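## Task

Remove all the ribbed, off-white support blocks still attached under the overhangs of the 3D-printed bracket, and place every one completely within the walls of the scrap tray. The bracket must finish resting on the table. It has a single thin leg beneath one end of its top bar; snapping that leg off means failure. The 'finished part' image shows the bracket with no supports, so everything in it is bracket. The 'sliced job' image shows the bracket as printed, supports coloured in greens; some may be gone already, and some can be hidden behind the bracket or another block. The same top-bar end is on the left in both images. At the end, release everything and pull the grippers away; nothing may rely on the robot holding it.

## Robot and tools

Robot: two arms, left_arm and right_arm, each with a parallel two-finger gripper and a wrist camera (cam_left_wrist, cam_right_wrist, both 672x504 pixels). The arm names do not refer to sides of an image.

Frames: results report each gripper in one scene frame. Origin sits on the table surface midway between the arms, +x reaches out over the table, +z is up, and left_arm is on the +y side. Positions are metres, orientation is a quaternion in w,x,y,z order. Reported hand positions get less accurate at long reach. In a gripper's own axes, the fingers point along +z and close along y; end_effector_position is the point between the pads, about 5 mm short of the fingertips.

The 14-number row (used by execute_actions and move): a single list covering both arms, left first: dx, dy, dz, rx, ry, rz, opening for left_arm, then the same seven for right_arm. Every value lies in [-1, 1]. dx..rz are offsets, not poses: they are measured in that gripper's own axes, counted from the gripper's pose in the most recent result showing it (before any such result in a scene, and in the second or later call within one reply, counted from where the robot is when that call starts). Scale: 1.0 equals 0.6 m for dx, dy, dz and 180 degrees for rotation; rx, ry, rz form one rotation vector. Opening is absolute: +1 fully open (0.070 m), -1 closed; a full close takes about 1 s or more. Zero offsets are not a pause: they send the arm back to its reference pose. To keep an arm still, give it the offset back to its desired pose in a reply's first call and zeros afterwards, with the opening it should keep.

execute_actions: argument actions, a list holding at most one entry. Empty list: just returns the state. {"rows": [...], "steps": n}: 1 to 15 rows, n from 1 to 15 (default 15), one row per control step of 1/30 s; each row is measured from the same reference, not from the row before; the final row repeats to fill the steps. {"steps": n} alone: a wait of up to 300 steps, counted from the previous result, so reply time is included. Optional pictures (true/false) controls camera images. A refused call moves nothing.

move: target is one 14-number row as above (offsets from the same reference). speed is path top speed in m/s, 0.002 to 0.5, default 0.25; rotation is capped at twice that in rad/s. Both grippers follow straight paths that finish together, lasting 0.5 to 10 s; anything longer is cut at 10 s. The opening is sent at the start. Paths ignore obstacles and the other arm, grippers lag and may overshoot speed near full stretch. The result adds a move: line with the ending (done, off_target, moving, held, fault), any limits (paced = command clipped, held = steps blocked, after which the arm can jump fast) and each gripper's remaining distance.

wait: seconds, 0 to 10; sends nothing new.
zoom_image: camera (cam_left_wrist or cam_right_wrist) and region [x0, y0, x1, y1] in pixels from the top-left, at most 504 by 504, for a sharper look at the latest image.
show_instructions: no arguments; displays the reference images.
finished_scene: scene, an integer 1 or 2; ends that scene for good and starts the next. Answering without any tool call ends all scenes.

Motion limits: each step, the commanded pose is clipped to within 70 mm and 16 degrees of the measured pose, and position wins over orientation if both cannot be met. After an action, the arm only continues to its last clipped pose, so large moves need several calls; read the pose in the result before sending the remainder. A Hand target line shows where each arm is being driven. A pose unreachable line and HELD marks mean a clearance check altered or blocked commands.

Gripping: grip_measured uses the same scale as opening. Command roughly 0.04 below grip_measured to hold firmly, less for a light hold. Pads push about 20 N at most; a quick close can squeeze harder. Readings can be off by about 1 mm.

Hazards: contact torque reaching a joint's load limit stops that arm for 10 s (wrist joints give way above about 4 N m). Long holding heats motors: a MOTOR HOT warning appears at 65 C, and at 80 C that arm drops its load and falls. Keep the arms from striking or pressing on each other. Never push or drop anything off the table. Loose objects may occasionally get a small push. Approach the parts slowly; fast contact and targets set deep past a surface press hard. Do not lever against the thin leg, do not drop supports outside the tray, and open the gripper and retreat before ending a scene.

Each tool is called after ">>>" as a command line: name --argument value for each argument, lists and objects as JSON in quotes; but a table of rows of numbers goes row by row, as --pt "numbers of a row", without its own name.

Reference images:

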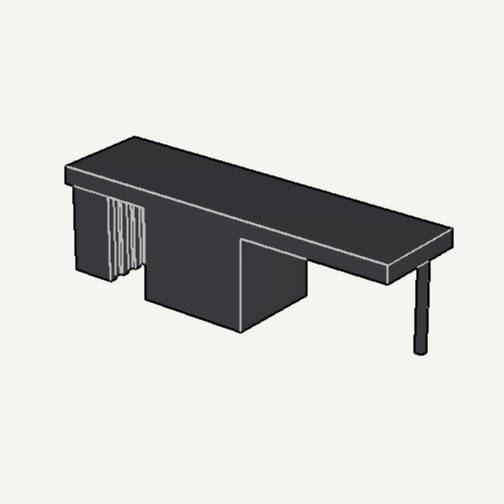

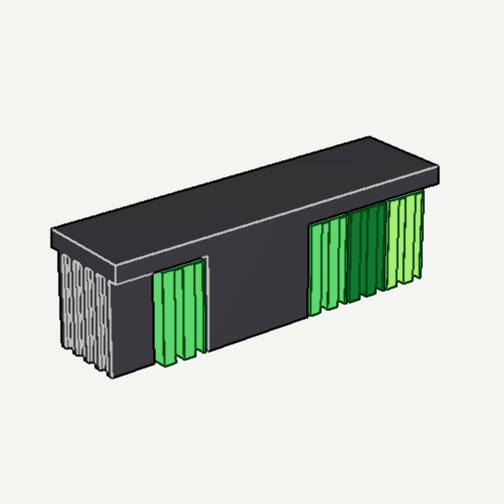

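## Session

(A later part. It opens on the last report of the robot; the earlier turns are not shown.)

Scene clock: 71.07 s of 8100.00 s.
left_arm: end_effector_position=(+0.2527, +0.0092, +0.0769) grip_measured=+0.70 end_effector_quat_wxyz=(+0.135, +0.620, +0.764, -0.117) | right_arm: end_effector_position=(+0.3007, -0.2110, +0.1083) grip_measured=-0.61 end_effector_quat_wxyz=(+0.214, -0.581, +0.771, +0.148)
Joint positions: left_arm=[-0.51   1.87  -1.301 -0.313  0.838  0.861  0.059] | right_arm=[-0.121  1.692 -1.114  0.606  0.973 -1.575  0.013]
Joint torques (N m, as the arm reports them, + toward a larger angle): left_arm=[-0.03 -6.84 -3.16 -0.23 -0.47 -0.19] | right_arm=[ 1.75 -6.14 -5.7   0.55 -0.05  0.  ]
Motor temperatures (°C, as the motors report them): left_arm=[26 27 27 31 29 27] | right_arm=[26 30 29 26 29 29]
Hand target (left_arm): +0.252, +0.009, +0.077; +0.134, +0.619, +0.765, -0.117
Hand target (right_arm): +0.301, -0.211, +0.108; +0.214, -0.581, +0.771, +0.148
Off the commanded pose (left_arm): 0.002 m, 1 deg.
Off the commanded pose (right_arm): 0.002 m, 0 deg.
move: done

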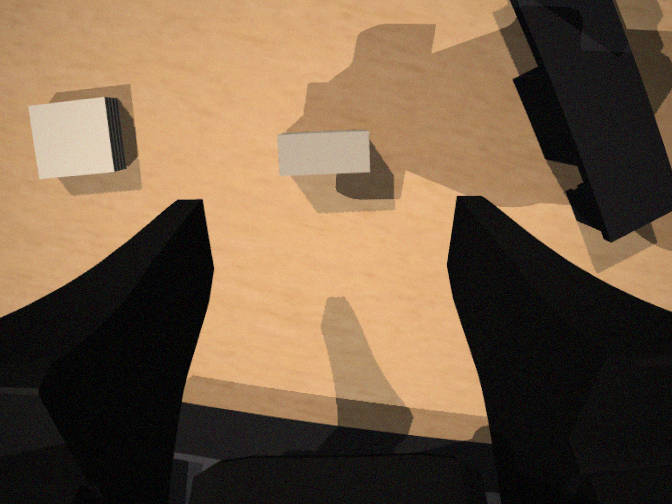

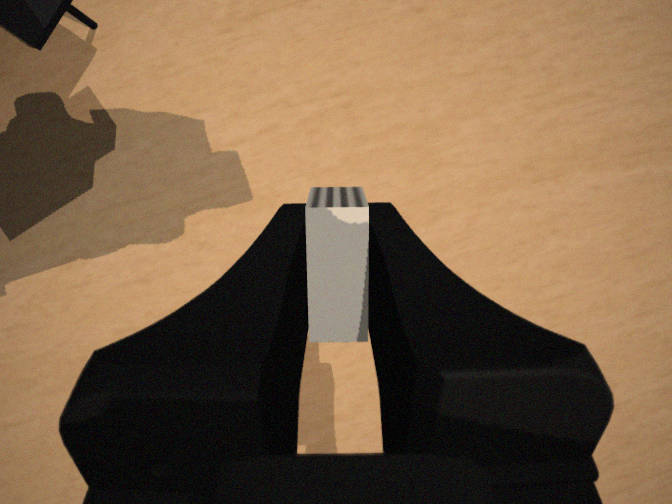

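>>> move --target '[0,0.003,0.106,0,0,0,0.4,0,0,0,0,0,0,-0.75]' --speed 0.15

>>> move --target '[0,0,0,0,0,0,-0.3,0,0,0,0,0,0,-0.75]'

>>> move --target '[0,0,-0.125,0,0,0,-0.3,0,0,0,0,0,0,-0.75]'

>>> move --target '[0.28,-0.028,-0.105,0,0,0,-0.3,0,0,0,0,0,0,-0.75]'

Scene clock: 73.53 s of 8100.00 s.
left_arm: end_effector_position=(+0.2584, -0.0131, +0.0176) grip_measured=+0.40 end_effector_quat_wxyz=(+0.134, +0.620, +0.764, -0.117) | right_arm: end_effector_position=(+0.3005, -0.2109, +0.1079) grip_measured=-0.61 end_effector_quat_wxyz=(+0.214, -0.581, +0.771, +0.148)
Joint positions: left_arm=[-0.546  2.025 -1.287 -0.363  0.669  0.903  0.049] | right_arm=[-0.12   1.693 -1.114  0.606  0.973 -1.575  0.013]
Joint torques (N m, as the arm reports them, + toward a larger angle): left_arm=[ 0.54 -7.54 -4.53 -0.2  -0.08  0.04] | right_arm=[ 0.11 -7.15 -5.03  0.53  0.23  0.31]
Motor temperatures (°C, as the motors report them): left_arm=[26 27 27 31 29 27] | right_arm=[26 30 29 26 29 29]
Hand target (left_arm): +0.259, -0.013, +0.018; +0.135, +0.620, +0.764, -0.117
Hand target (right_arm): +0.301, -0.211, +0.108; +0.214, -0.581, +0.771, +0.148
Off the commanded pose (left_arm): 0.001 m, 0 deg.
Off the commanded pose (right_arm): 0.000 m, 0 deg.
move: done

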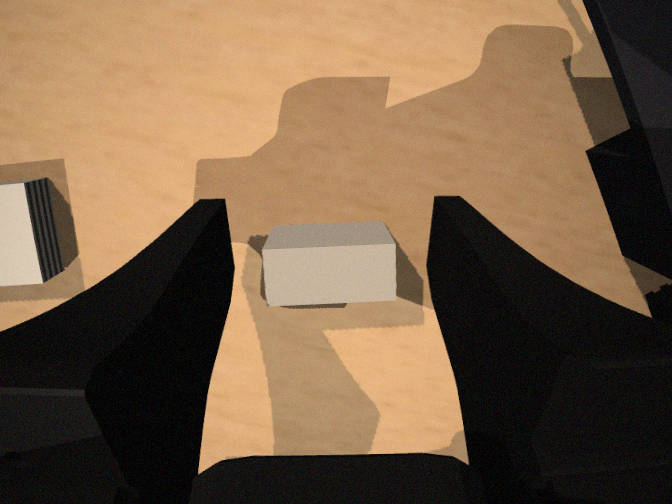

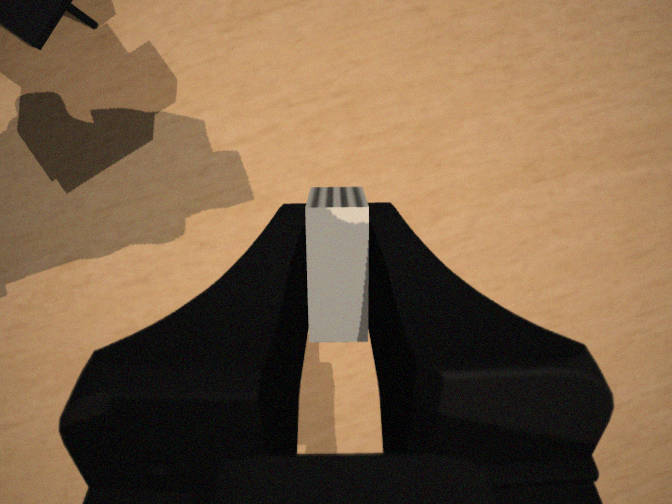

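Scene clock: 74.03 s of 8100.00 s.
left_arm: end_effector_position=(+0.2584, -0.0131, +0.0177) grip_measured=-0.14 end_effector_quat_wxyz=(+0.134, +0.620, +0.764, -0.117) | right_arm: end_effector_position=(+0.3005, -0.2109, +0.1078) grip_measured=-0.61 end_effector_quat_wxyz=(+0.214, -0.581, +0.771, +0.148)
Joint positions: left_arm=[-0.546  2.025 -1.287 -0.363  0.669  0.903  0.03 ] | right_arm=[-0.12   1.693 -1.114  0.606  0.973 -1.575  0.013]
Joint torques (N m, as the arm reports them, + toward a larger angle): left_arm=[ 0.25 -7.53 -4.12 -0.24 -0.15  0.11] | right_arm=[ 0.37 -6.68 -4.76  0.51  0.2   0.23]
Motor temperatures (°C, as the motors report them): left_arm=[26 27 27 31 29 27] | right_arm=[26 30 29 26 29 29]
Hand target (left_arm): +0.258, -0.013, +0.018; +0.134, +0.620, +0.764, -0.117
Hand target (right_arm): +0.301, -0.211, +0.108; +0.214, -0.581, +0.771, +0.148
Off the commanded pose (left_arm): 0.000 m, 0 deg.
Off the commanded pose (right_arm): 0.000 m, 0 deg.
move: done

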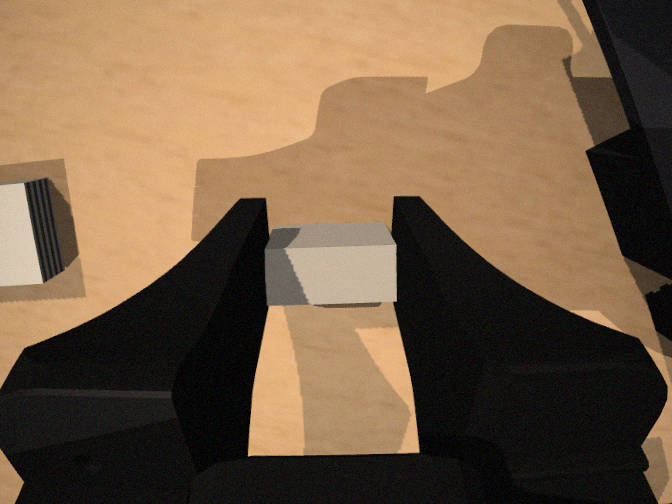

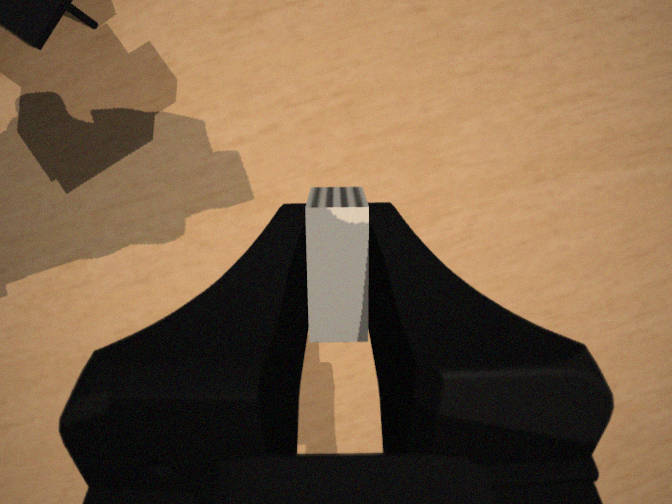

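Scene clock: 74.77 s of 8100.00 s.
left_arm: end_effector_position=(+0.2537, +0.0135, +0.0879) grip_measured=-0.14 end_effector_quat_wxyz=(+0.135, +0.620, +0.764, -0.117) | right_arm: end_effector_position=(+0.3005, -0.2109, +0.1078) grip_measured=-0.61 end_effector_quat_wxyz=(+0.214, -0.581, +0.771, +0.148)
Joint positions: left_arm=[-0.498  1.849 -1.316 -0.308  0.875  0.86   0.03 ] | right_arm=[-0.12   1.693 -1.114  0.606  0.973 -1.575  0.013]
Joint torques (N m, as the arm reports them, + toward a larger angle): left_arm=[-0.32 -5.85 -3.66 -0.18 -0.49 -0.09] | right_arm=[ 0.35 -6.66 -4.76  0.5   0.2   0.24]
Motor temperatures (°C, as the motors report them): left_arm=[26 27 27 31 29 27] | right_arm=[26 30 29 26 29 29]
Hand target (left_arm): +0.253, +0.014, +0.087; +0.134, +0.620, +0.764, -0.117
Hand target (right_arm): +0.301, -0.211, +0.108; +0.214, -0.581, +0.771, +0.148
Off the commanded pose (left_arm): 0.001 m, 0 deg.
Off the commanded pose (right_arm): 0.000 m, 0 deg.
move: done

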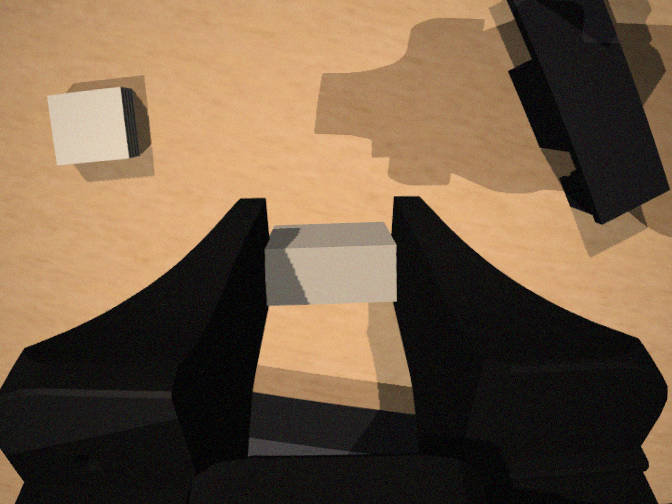

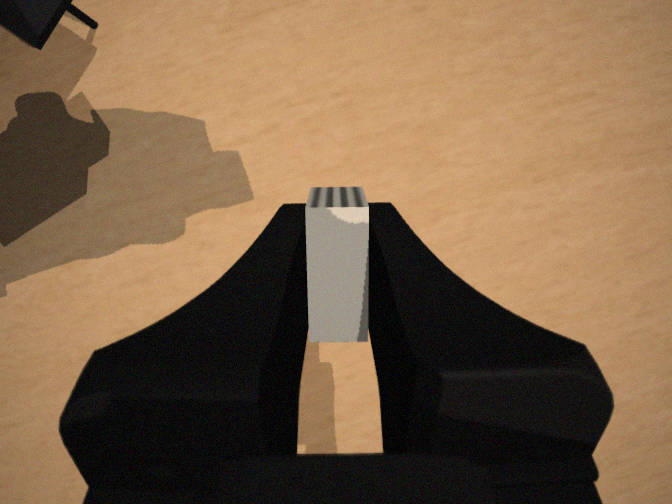

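Scene clock: 75.93 s of 8100.00 s.
left_arm: end_effector_position=(+0.1965, +0.1832, +0.0859) grip_measured=-0.14 end_effector_quat_wxyz=(+0.135, +0.619, +0.764, -0.122) | right_arm: end_effector_position=(+0.3005, -0.2109, +0.1078) grip_measured=-0.61 end_effector_quat_wxyz=(+0.214, -0.581, +0.771, +0.148)
Joint positions: left_arm=[-0.035  1.434 -0.784 -0.435  0.921  1.405  0.03 ] | right_arm=[-0.12   1.693 -1.114  0.606  0.973 -1.575  0.013]
Joint torques (N m, as the arm reports them, + toward a larger angle): left_arm=[-0.4  -2.5  -3.72 -0.48 -0.13 -0.18] | right_arm=[ 0.33 -6.67 -4.77  0.5   0.2   0.23]
Motor temperatures (°C, as the motors report them): left_arm=[26 27 27 31 29 27] | right_arm=[26 30 29 26 29 29]
Hand target (left_arm): +0.197, +0.183, +0.086; +0.136, +0.619, +0.764, -0.122
Hand target (right_arm): +0.301, -0.211, +0.108; +0.214, -0.581, +0.771, +0.148
Off the commanded pose (left_arm): 0.005 m, 1 deg.
Off the commanded pose (right_arm): 0.000 m, 0 deg.
move: off_target (left_arm)

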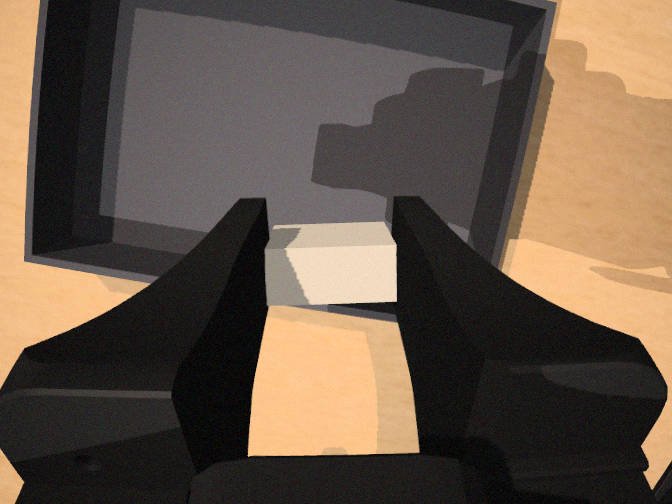

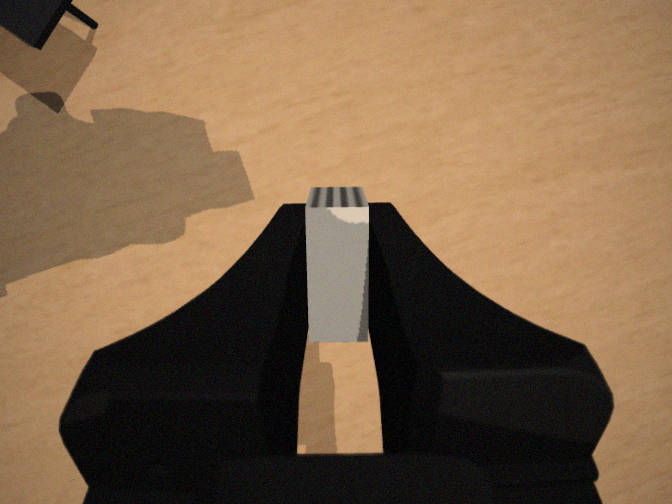

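>>> move --target '[-0.02,0,0.116,0,0,0,-0.3,0,0,0,0,0,0,-0.75]' --speed 0.12

>>> execute_actions --actions '[{"rows":[[0,0,0,0,0,0,0.1,0,0,0,0,0,0,-0.75]],"steps":8}]' --pictures false

>>> move --target '[0,0,-0.113,0,0,0,0.1,0,0,0,0,0,0,-0.75]'

>>> move --target '[-0.26,0.183,0.118,0,0,-0.02,0.6,0,0,0,0,0,0,-0.75]'

>>> move --target '[0,0,0.095,0,0,0,0.6,0,0,0,0,0,0,-0.75]' --speed 0.12

Scene clock: 78.63 s of 8100.00 s.
left_arm: end_effector_position=(+0.2034, +0.1473, +0.0256) grip_measured=-0.14 end_effector_quat_wxyz=(+0.135, +0.620, +0.763, -0.122) | right_arm: end_effector_position=(+0.3005, -0.2109, +0.1078) grip_measured=-0.61 end_effector_quat_wxyz=(+0.214, -0.581, +0.771, +0.148)
Joint positions: left_arm=[-0.176  1.628 -0.711 -0.559  0.635  1.452  0.03 ] | right_arm=[-0.12   1.693 -1.114  0.606  0.973 -1.575  0.013]
Joint torques (N m, as the arm reports them, + toward a larger angle): left_arm=[ 0.53 -4.42 -2.56 -0.09  0.14 -0.02] | right_arm=[ 0.35 -6.67 -4.77  0.5   0.2   0.24]
Motor temperatures (°C, as the motors report them): left_arm=[26 27 27 31 29 27] | right_arm=[26 30 29 26 29 29]
Hand target (left_arm): +0.204, +0.148, +0.026; +0.136, +0.620, +0.763, -0.122
Hand target (right_arm): +0.301, -0.211, +0.108; +0.214, -0.581, +0.771, +0.148
Off the commanded pose (left_arm): 0.001 m, 0 deg.
Off the commanded pose (right_arm): 0.000 m, 0 deg.
move: done

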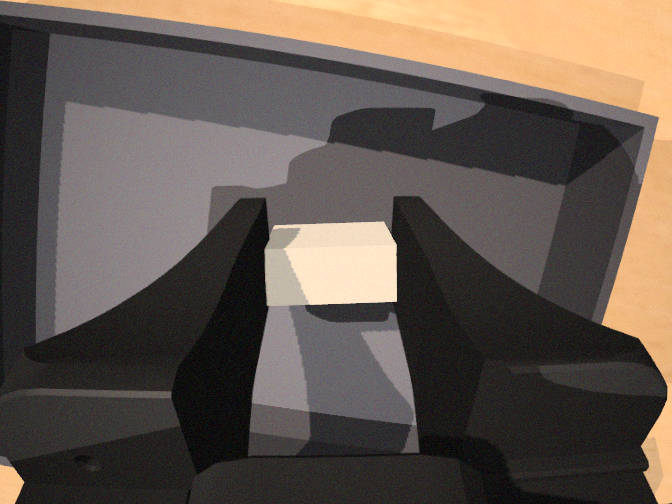

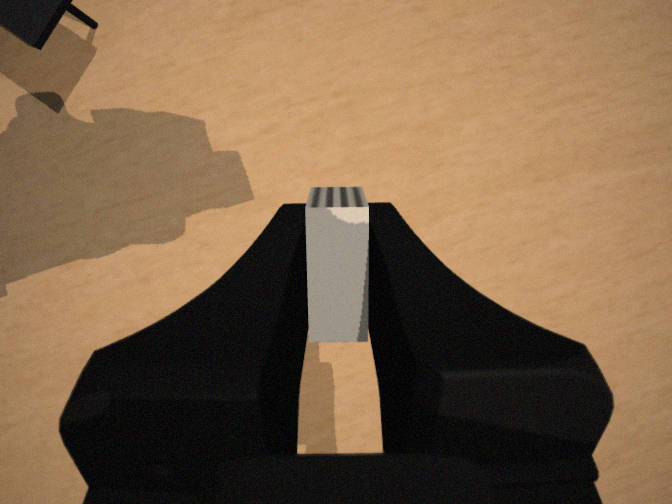

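Scene clock: 78.90 s of 8100.00 s.
left_arm: end_effector_position=(+0.2033, +0.1473, +0.0256) grip_measured=+0.10 end_effector_quat_wxyz=(+0.135, +0.620, +0.763, -0.122) | right_arm: end_effector_position=(+0.3005, -0.2109, +0.1078) grip_measured=-0.61 end_effector_quat_wxyz=(+0.214, -0.581, +0.771, +0.148)
Joint positions: left_arm=[-0.176  1.628 -0.711 -0.559  0.635  1.452  0.039] | right_arm=[-0.12   1.693 -1.114  0.606  0.973 -1.575  0.013]
Joint torques (N m, as the arm reports them, + toward a larger angle): left_arm=[ 0.35 -4.14 -2.46 -0.22  0.08  0.09] | right_arm=[ 0.35 -6.68 -4.78  0.5   0.2   0.24]
Motor temperatures (°C, as the motors report them): left_arm=[26 27 27 31 29 27] | right_arm=[26 30 29 26 29 29]
Hand target (left_arm): +0.203, +0.147, +0.026; +0.135, +0.620, +0.763, -0.122
Hand target (right_arm): +0.301, -0.211, +0.108; +0.214, -0.581, +0.771, +0.148
Off the commanded pose (left_arm): 0.000 m, 0 deg.
Off the commanded pose (right_arm): 0.000 m, 0 deg.
Steps of this call (steps 1 to 8: all 8 steps of this action). Readings (end_effector_position):
1: left_arm (+0.2033, +0.1473, +0.0256) | right_arm (+0.3005, -0.2109, +0.1078)
2: left_arm (+0.2033, +0.1473, +0.0256) | right_arm (+0.3005, -0.2109, +0.1078)
4: left_arm (+0.2033, +0.1473, +0.0256) | right_arm (+0.3005, -0.2109, +0.1078)
8: the state above

Scene clock: 79.90 s of 8100.00 s.
left_arm: end_effector_position=(+0.1994, +0.1717, +0.0888) grip_measured=+0.10 end_effector_quat_wxyz=(+0.136, +0.619, +0.764, -0.122) | right_arm: end_effector_position=(+0.3005, -0.2109, +0.1078) grip_measured=-0.61 end_effector_quat_wxyz=(+0.214, -0.581, +0.771, +0.148)
Joint positions: left_arm=[-0.082  1.447 -0.811 -0.427  0.915  1.353  0.038] | right_arm=[-0.12   1.693 -1.114  0.606  0.973 -1.575  0.013]
Joint torques (N m, as the arm reports them, + toward a larger angle): left_arm=[-0.17 -2.52 -3.35 -0.3  -0.27 -0.08] | right_arm=[ 0.33 -6.66 -4.76  0.5   0.2   0.23]
Motor temperatures (°C, as the motors report them): left_arm=[26 27 27 31 29 27] | right_arm=[26 30 29 26 29 29]
Hand target (left_arm): +0.199, +0.172, +0.088; +0.135, +0.619, +0.764, -0.122
Hand target (right_arm): +0.301, -0.211, +0.108; +0.214, -0.581, +0.771, +0.148
Off the commanded pose (left_arm): 0.000 m, 0 deg.
Off the commanded pose (right_arm): 0.000 m, 0 deg.
move: done

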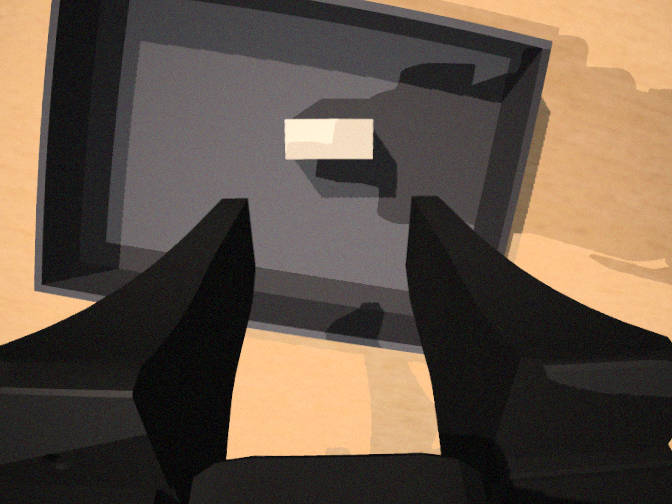

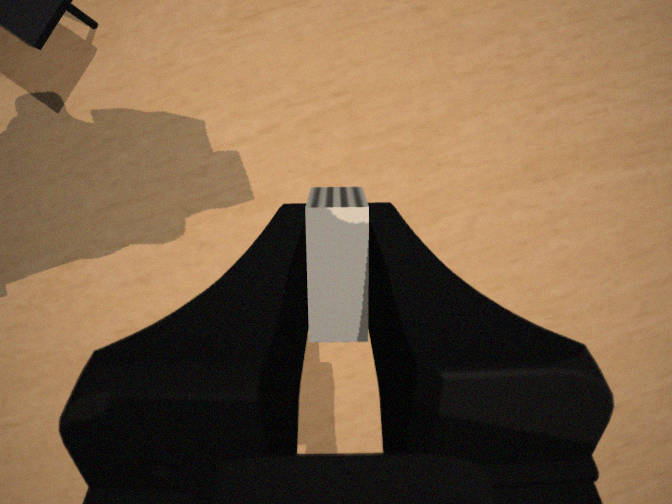

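Scene clock: 81.23 s of 8100.00 s.
left_arm: end_effector_position=(+0.3448, +0.0296, +0.0787) grip_measured=+0.60 end_effector_quat_wxyz=(+0.131, +0.595, +0.783, -0.123) | right_arm: end_effector_position=(+0.3005, -0.2109, +0.1078) grip_measured=-0.61 end_effector_quat_wxyz=(+0.214, -0.581, +0.771, +0.148)
Joint positions: left_arm=[-0.33   2.091 -1.665 -0.329  1.026  0.94   0.056] | right_arm=[-0.12   1.693 -1.114  0.606  0.973 -1.575  0.013]
Joint torques (N m, as the arm reports them, + toward a larger angle): left_arm=[-0.27 -8.19 -3.6  -0.23 -0.33 -0.04] | right_arm=[ 0.36 -6.65 -4.75  0.5   0.2   0.24]
Motor temperatures (°C, as the motors report them): left_arm=[26 27 27 31 29 27] | right_arm=[26 30 29 26 29 29]
Hand target (left_arm): +0.345, +0.030, +0.079; +0.131, +0.595, +0.783, -0.123
Hand target (right_arm): +0.301, -0.211, +0.108; +0.214, -0.581, +0.771, +0.148
Off the commanded pose (left_arm): 0.005 m, 0 deg.
Off the commanded pose (right_arm): 0.000 m, 0 deg.
move: off_target (left_arm)

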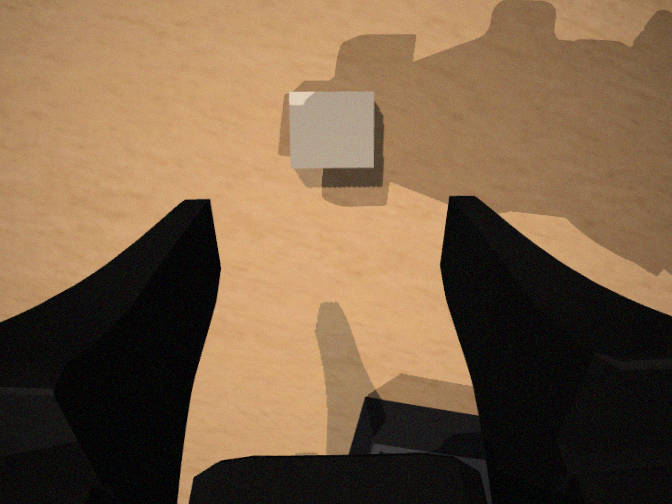

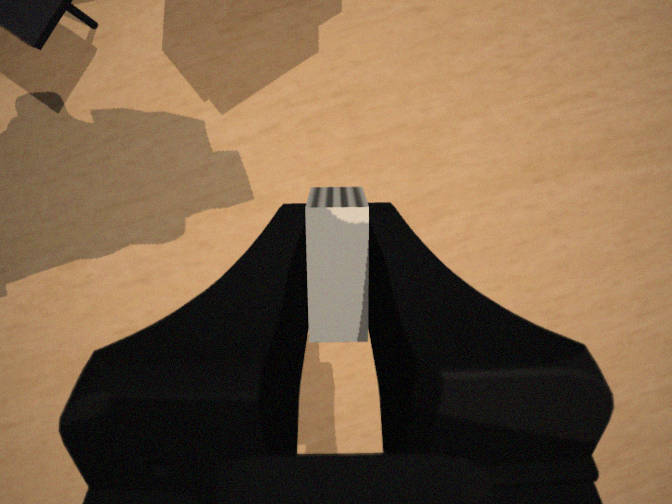

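Scene clock: 82.00 s of 8100.00 s.
left_arm: end_effector_position=(+0.3483, +0.0090, +0.0252) grip_measured=+0.60 end_effector_quat_wxyz=(+0.131, +0.596, +0.783, -0.123) | right_arm: end_effector_position=(+0.3005, -0.2109, +0.1078) grip_measured=-0.61 end_effector_quat_wxyz=(+0.214, -0.581, +0.771, +0.148)
Joint positions: left_arm=[-0.368  2.204 -1.641 -0.353  0.887  0.957  0.056] | right_arm=[-0.12   1.693 -1.114  0.606  0.973 -1.575  0.013]
Joint torques (N m, as the arm reports them, + toward a larger angle): left_arm=[ 0.5  -8.78 -3.54 -0.38 -0.05  0.24] | right_arm=[ 0.37 -6.69 -4.76  0.51  0.2   0.23]
Motor temperatures (°C, as the motors report them): left_arm=[26 27 27 31 29 27] | right_arm=[26 30 29 26 29 29]
Hand target (left_arm): +0.349, +0.009, +0.026; +0.131, +0.595, +0.783, -0.123
Hand target (right_arm): +0.301, -0.211, +0.108; +0.214, -0.581, +0.771, +0.148
Off the commanded pose (left_arm): 0.001 m, 0 deg.
Off the commanded pose (right_arm): 0.000 m, 0 deg.
move: done

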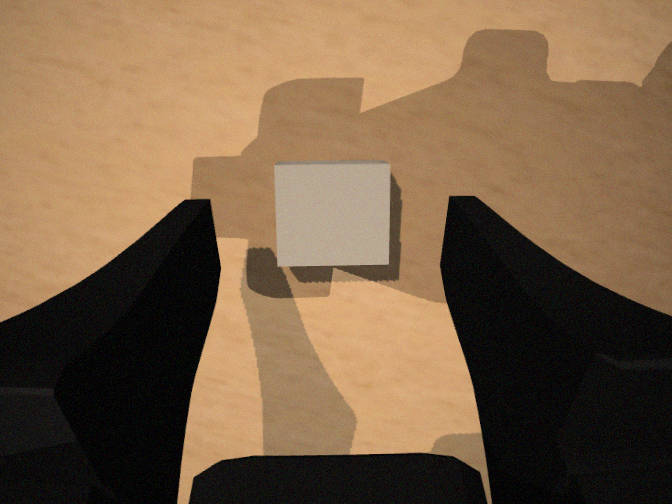

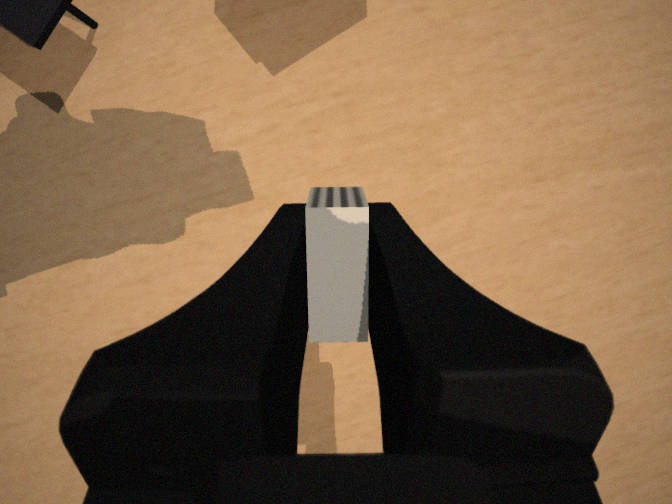

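>>> move --target '[0,0,0.031,0,0,0,0.3,0,0,0,0,0,0,-0.75]' --speed 0.05

>>> move --target '[0,0,0,0,0,0,-0.3,0,0,0,0,0,0,-0.75]'

>>> move --target '[0,0,-0.125,0,0,0,-0.3,0,0,0,0,0,0,-0.75]'

>>> move --target '[0.29,-0.158,-0.103,0,0,0.04,-0.3,0,0,0,0,0,0,-0.75]'

>>> move --target '[0.033,0,0.088,0,0,0,-0.3,0,0,0,0,0,0,-0.75]' --speed 0.08

Scene clock: 84.13 s of 8100.00 s.
left_arm: end_effector_position=(+0.3495, +0.0024, +0.0075) grip_measured=+0.30 end_effector_quat_wxyz=(+0.130, +0.596, +0.783, -0.123) | right_arm: end_effector_position=(+0.3005, -0.2109, +0.1078) grip_measured=-0.61 end_effector_quat_wxyz=(+0.214, -0.581, +0.771, +0.148)
Joint positions: left_arm=[-0.379  2.246 -1.645 -0.362  0.847  0.962  0.046] | right_arm=[-0.12   1.693 -1.114  0.606  0.973 -1.575  0.013]
Joint torques (N m, as the arm reports them, + toward a larger angle): left_arm=[-0.08 -9.04 -4.57 -0.46 -0.22  0.3 ] | right_arm=[ 0.35 -6.67 -4.74  0.5   0.2   0.23]
Motor temperatures (°C, as the motors report them): left_arm=[26 27 27 31 29 27] | right_arm=[26 30 29 26 29 29]
Hand target (left_arm): +0.350, +0.002, +0.008; +0.131, +0.596, +0.783, -0.123
Hand target (right_arm): +0.301, -0.211, +0.108; +0.214, -0.581, +0.771, +0.148
Off the commanded pose (left_arm): 0.000 m, 0 deg.
Off the commanded pose (right_arm): 0.000 m, 0 deg.
move: done

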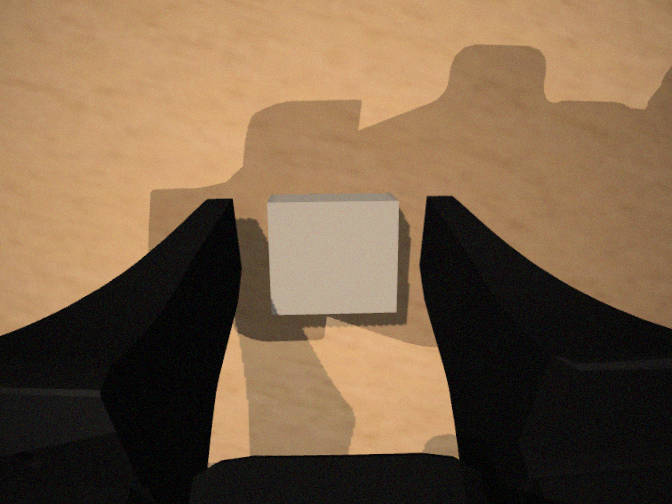

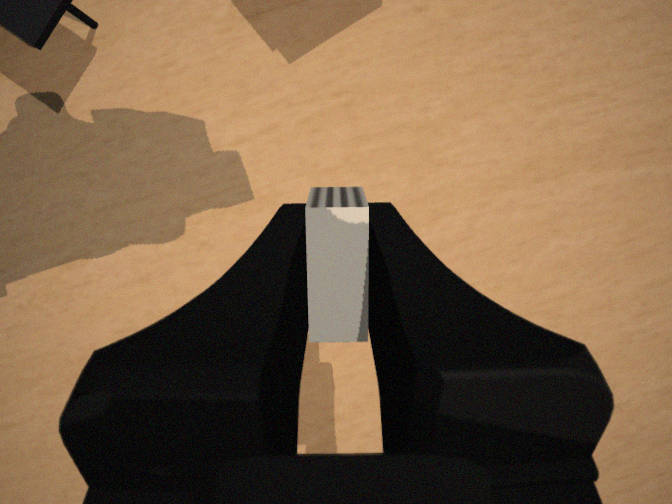

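Scene clock: 84.63 s of 8100.00 s.
left_arm: end_effector_position=(+0.3495, +0.0023, +0.0074) grip_measured=-0.14 end_effector_quat_wxyz=(+0.130, +0.596, +0.783, -0.123) | right_arm: end_effector_position=(+0.3005, -0.2109, +0.1078) grip_measured=-0.61 end_effector_quat_wxyz=(+0.214, -0.581, +0.771, +0.148)
Joint positions: left_arm=[-0.379  2.246 -1.645 -0.362  0.847  0.962  0.03 ] | right_arm=[-0.12   1.693 -1.114  0.606  0.973 -1.575  0.013]
Joint torques (N m, as the arm reports them, + toward a larger angle): left_arm=[-0.06 -8.86 -4.33 -0.44 -0.27  0.31] | right_arm=[ 0.34 -6.68 -4.77  0.51  0.2   0.23]
Motor temperatures (°C, as the motors report them): left_arm=[26 27 27 31 29 27] | right_arm=[26 30 29 26 29 29]
Hand target (left_arm): +0.350, +0.002, +0.007; +0.130, +0.596, +0.783, -0.123
Hand target (right_arm): +0.301, -0.211, +0.108; +0.214, -0.581, +0.771, +0.148
Off the commanded pose (left_arm): 0.000 m, 0 deg.
Off the commanded pose (right_arm): 0.000 m, 0 deg.
move: done

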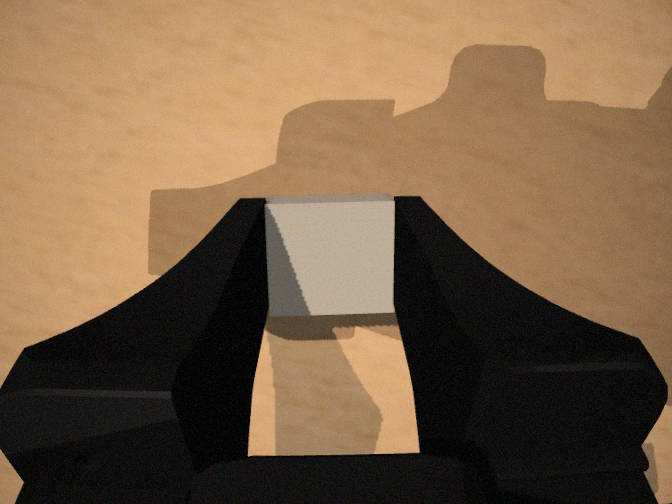

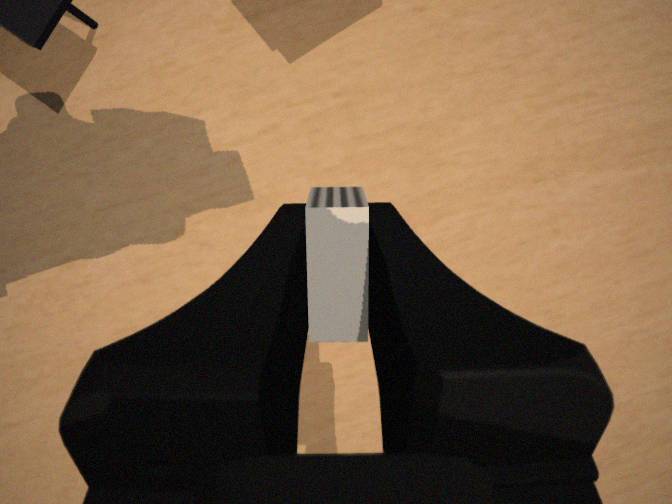

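Scene clock: 85.37 s of 8100.00 s.
left_arm: end_effector_position=(+0.3447, +0.0293, +0.0775) grip_measured=-0.14 end_effector_quat_wxyz=(+0.131, +0.595, +0.783, -0.123) | right_arm: end_effector_position=(+0.3005, -0.2109, +0.1078) grip_measured=-0.61 end_effector_quat_wxyz=(+0.214, -0.581, +0.771, +0.148)
Joint positions: left_arm=[-0.33   2.093 -1.664 -0.329  1.024  0.94   0.03 ] | right_arm=[-0.12   1.693 -1.114  0.606  0.973 -1.575  0.013]
Joint torques (N m, as the arm reports them, + toward a larger angle): left_arm=[-0.37 -7.4  -3.82 -0.18 -0.4  -0.13] | right_arm=[ 0.34 -6.65 -4.75  0.51  0.21  0.23]
Motor temperatures (°C, as the motors report them): left_arm=[26 27 27 31 29 27] | right_arm=[26 30 29 26 29 29]
Hand target (left_arm): +0.344, +0.029, +0.077; +0.130, +0.595, +0.783, -0.123
Hand target (right_arm): +0.301, -0.211, +0.108; +0.214, -0.581, +0.771, +0.148
Off the commanded pose (left_arm): 0.001 m, 0 deg.
Off the commanded pose (right_arm): 0.000 m, 0 deg.
move: done

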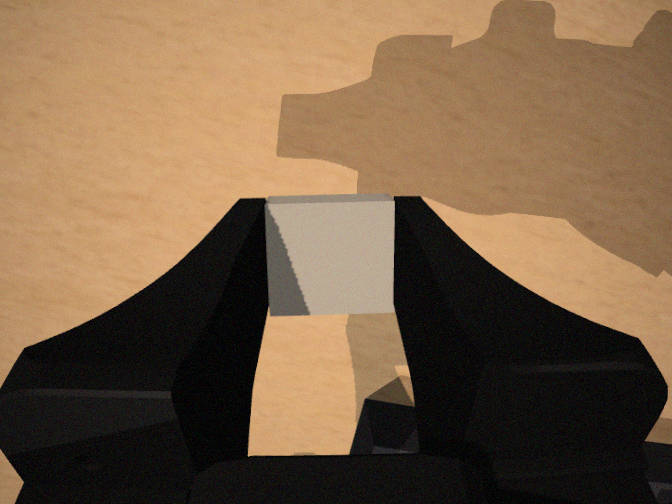

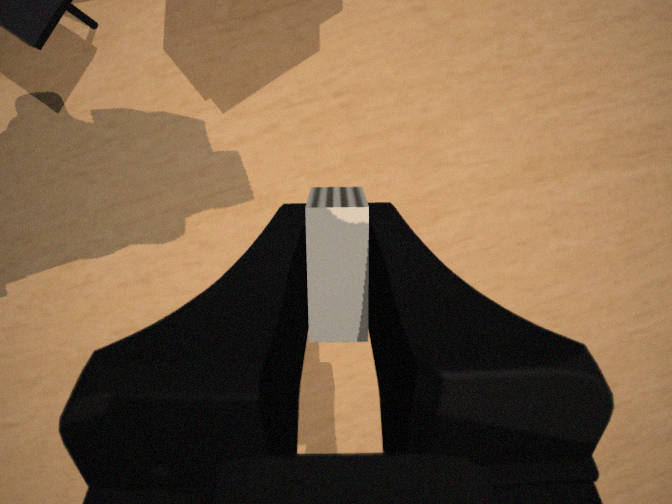

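Scene clock: 86.63 s of 8100.00 s.
left_arm: end_effector_position=(+0.2012, +0.1797, +0.0751) grip_measured=-0.14 end_effector_quat_wxyz=(+0.139, +0.643, +0.744, -0.118) | right_arm: end_effector_position=(+0.3005, -0.2109, +0.1078) grip_measured=-0.61 end_effector_quat_wxyz=(+0.214, -0.581, +0.771, +0.148)
Joint positions: left_arm=[-0.046  1.474 -0.776 -0.451  0.875  1.485  0.03 ] | right_arm=[-0.12   1.693 -1.114  0.606  0.973 -1.575  0.013]
Joint torques (N m, as the arm reports them, + toward a larger angle): left_arm=[-0.44 -2.8  -4.2  -0.43 -0.11 -0.17] | right_arm=[ 0.36 -6.66 -4.77  0.5   0.2   0.23]
Motor temperatures (°C, as the motors report them): left_arm=[26 27 27 31 29 27] | right_arm=[26 30 29 26 29 29]
Hand target (left_arm): +0.202, +0.179, +0.075; +0.139, +0.643, +0.744, -0.118
Hand target (right_arm): +0.301, -0.211, +0.108; +0.214, -0.581, +0.771, +0.148
Off the commanded pose (left_arm): 0.005 m, 0 deg.
Off the commanded pose (right_arm): 0.000 m, 0 deg.
move: off_target (left_arm)

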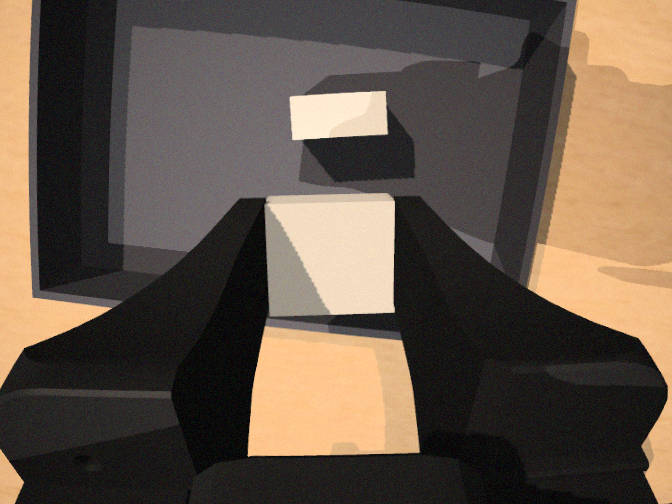

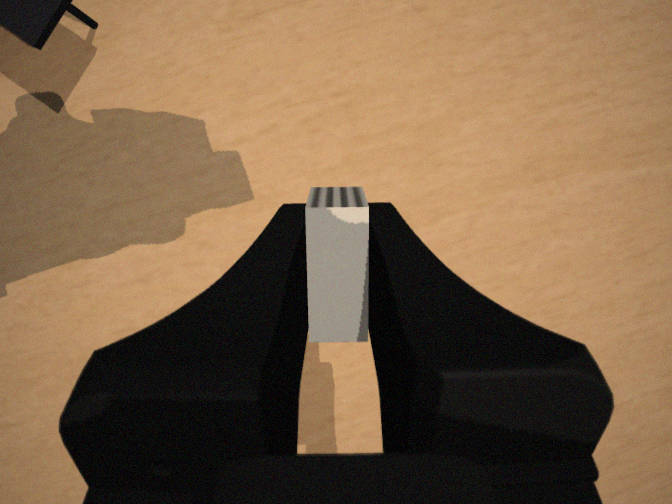

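Scene clock: 87.63 s of 8100.00 s.
left_arm: end_effector_position=(+0.2012, +0.1784, +0.0188) grip_measured=-0.14 end_effector_quat_wxyz=(+0.139, +0.643, +0.743, -0.120) | right_arm: end_effector_position=(+0.3005, -0.2109, +0.1078) grip_measured=-0.61 end_effector_quat_wxyz=(+0.214, -0.581, +0.771, +0.148)
Joint positions: left_arm=[-0.048  1.616 -0.658 -0.592  0.648  1.674  0.03 ] | right_arm=[-0.12   1.693 -1.114  0.606  0.973 -1.575  0.013]
Joint torques (N m, as the arm reports them, + toward a larger angle): left_arm=[ 0.14 -4.21 -2.69 -0.18  0.22 -0.2 ] | right_arm=[ 0.33 -6.66 -4.77  0.5   0.2   0.23]
Motor temperatures (°C, as the motors report them): left_arm=[26 27 27 31 29 27] | right_arm=[26 30 29 26 28 29]
Hand target (left_arm): +0.202, +0.178, +0.019; +0.139, +0.643, +0.743, -0.119
Hand target (right_arm): +0.301, -0.211, +0.108; +0.214, -0.581, +0.771, +0.148
Off the commanded pose (left_arm): 0.001 m, 0 deg.
Off the commanded pose (right_arm): 0.000 m, 0 deg.
move: done

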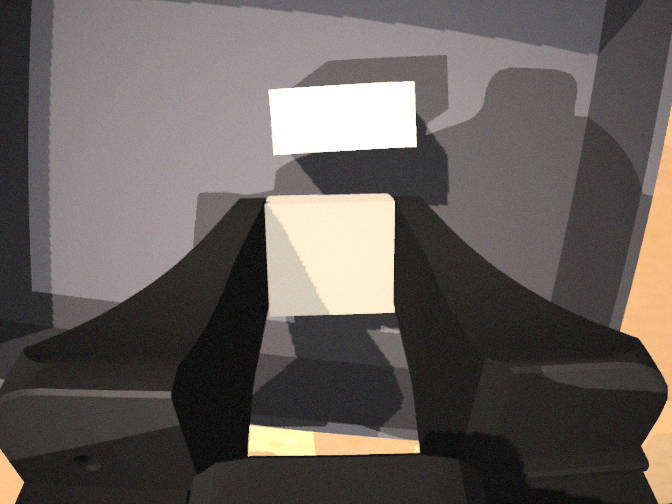

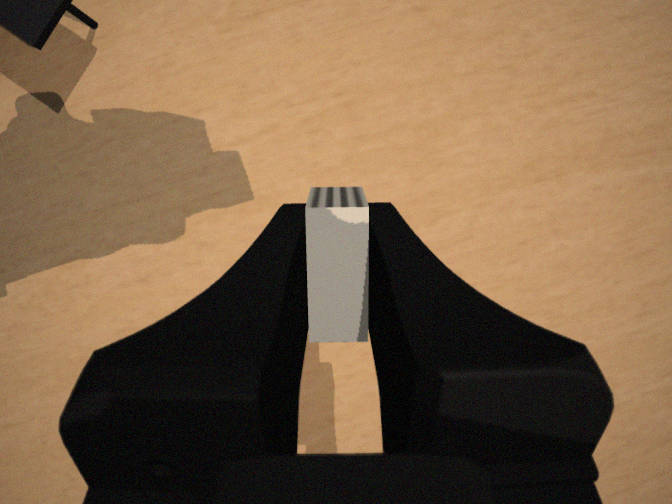

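>>> execute_actions --actions '[{"rows":[[0,0,0,0,0,0,0.1,0,0,0,0,0,0,-0.75]],"steps":8}]' --pictures false

>>> move --target '[-0.02,0,-0.14,0,0,0,0.1,-0.1,0.05,0.06,0,0,0,-0.75]'

>>> move --target '[0.27,0.03,-0.12,-0.1,0.08,-0.3,0.1,-0.36,0.193,0.217,0,0,0,-0.75]'

Scene clock: 89.03 s of 8100.00 s.
left_arm: end_effector_position=(+0.2015, +0.1785, +0.0191) grip_measured=+0.10 end_effector_quat_wxyz=(+0.139, +0.643, +0.743, -0.120) | right_arm: end_effector_position=(+0.3005, -0.2109, +0.1078) grip_measured=-0.61 end_effector_quat_wxyz=(+0.214, -0.581, +0.771, +0.148)
Joint positions: left_arm=[-0.048  1.615 -0.659 -0.59   0.649  1.672  0.039] | right_arm=[-0.12   1.693 -1.114  0.606  0.973 -1.575  0.013]
Joint torques (N m, as the arm reports them, + toward a larger angle): left_arm=[ 0.09 -3.2  -3.08 -0.43 -0.13  0.33] | right_arm=[ 0.35 -6.65 -4.76  0.5   0.21  0.24]
Motor temperatures (°C, as the motors report them): left_arm=[26 27 27 31 29 27] | right_arm=[26 30 29 26 28 29]
Hand target (left_arm): +0.201, +0.178, +0.019; +0.139, +0.643, +0.743, -0.120
Hand target (right_arm): +0.301, -0.211, +0.108; +0.214, -0.581, +0.771, +0.148
Off the commanded pose (left_arm): 0.000 m, 0 deg.
Off the commanded pose (right_arm): 0.000 m, 0 deg.
Steps of this call (steps 1 to 34: nothing new was sent; steps 35 to 42: all 8 steps of this action). Readings (end_effector_position):
35: left_arm (+0.2015, +0.1785, +0.0192) | right_arm (+0.3005, -0.2109, +0.1078)
36: left_arm (+0.2015, +0.1785, +0.0191) | right_arm (+0.3005, -0.2109, +0.1078)
38: left_arm (+0.2015, +0.1785, +0.0191) | right_arm (+0.3005, -0.2109, +0.1078)
42: the state above

Scene clock: 90.07 s of 8100.00 s.
left_arm: end_effector_position=(+0.1985, +0.1978, +0.1017) grip_measured=+0.10 end_effector_quat_wxyz=(+0.140, +0.643, +0.744, -0.118) | right_arm: end_effector_position=(+0.2909, -0.1342, +0.1070) grip_measured=-0.61 end_effector_quat_wxyz=(+0.215, -0.580, +0.771, +0.151)
Joint positions: left_arm=[ 0.032  1.405 -0.825 -0.419  1.008  1.499  0.039] | right_arm=[ 0.129  1.704 -1.123  0.592  0.848 -1.35   0.013]
Joint torques (N m, as the arm reports them, + toward a larger angle): left_arm=[ 0.27 -2.38 -3.08 -0.26 -0.21 -0.04] | right_arm=[ 0.25 -5.24 -6.68  0.39  0.09 -0.17]
Motor temperatures (°C, as the motors report them): left_arm=[26 27 27 31 29 27] | right_arm=[26 30 29 26 28 29]
Hand target (left_arm): +0.198, +0.198, +0.101; +0.139, +0.643, +0.744, -0.119
Hand target (right_arm): +0.291, -0.134, +0.107; +0.215, -0.580, +0.771, +0.151
Off the commanded pose (left_arm): 0.001 m, 0 deg.
Off the commanded pose (right_arm): 0.001 m, 0 deg.
move: done

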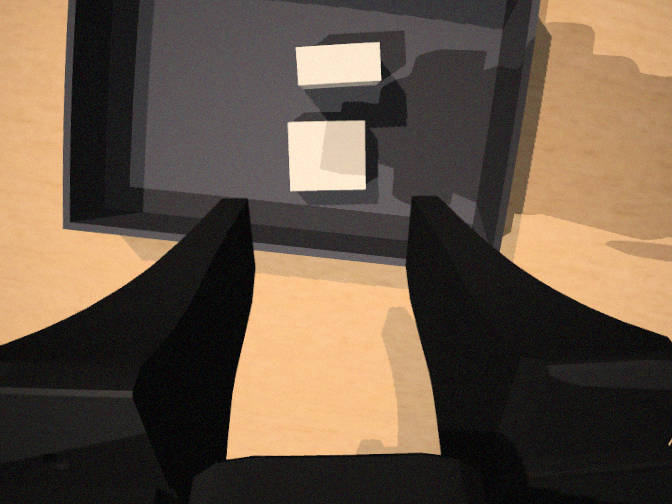

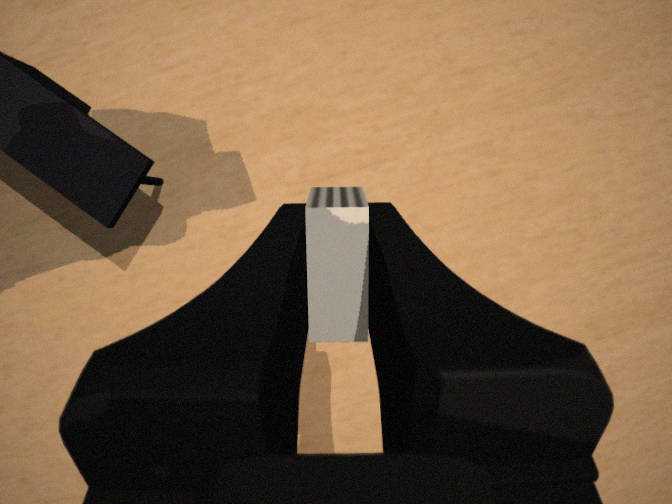

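Scene clock: 92.50 s of 8100.00 s.
left_arm: end_effector_position=(+0.1879, +0.3743, +0.1094) grip_measured=+0.10 end_effector_quat_wxyz=(+0.074, +0.216, +0.973, +0.019) | right_arm: end_effector_position=(+0.2471, +0.1424, +0.1035) grip_measured=-0.61 end_effector_quat_wxyz=(+0.214, -0.579, +0.770, +0.160)
Joint positions: left_arm=[ 0.505  1.294 -0.81  -0.051  1.029  0.792  0.039] | right_arm=[ 0.801  2.176 -1.843  0.228  0.82  -0.442  0.013]
Joint torques (N m, as the arm reports them, + toward a larger angle): left_arm=[-0.42 -1.84 -4.3  -0.35 -0.05  0.33] | right_arm=[  0.46 -11.54  -5.19   0.23  -0.31   0.05]
Motor temperatures (°C, as the motors report them): left_arm=[26 27 27 31 29 27] | right_arm=[26 30 29 26 28 29]
Hand target (left_arm): +0.188, +0.374, +0.109; +0.074, +0.217, +0.973, +0.019
Hand target (right_arm): +0.247, +0.142, +0.104; +0.215, -0.579, +0.770, +0.160
Off the commanded pose (left_arm): 0.003 m, 1 deg.
Off the commanded pose (right_arm): 0.004 m, 1 deg.
move: off_target (right_arm)

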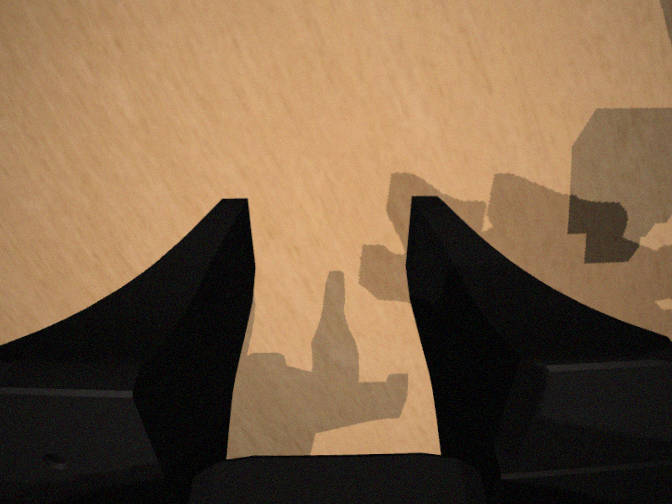

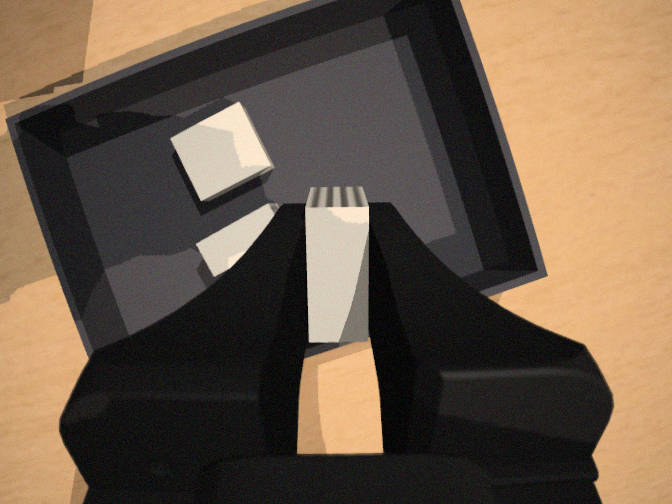

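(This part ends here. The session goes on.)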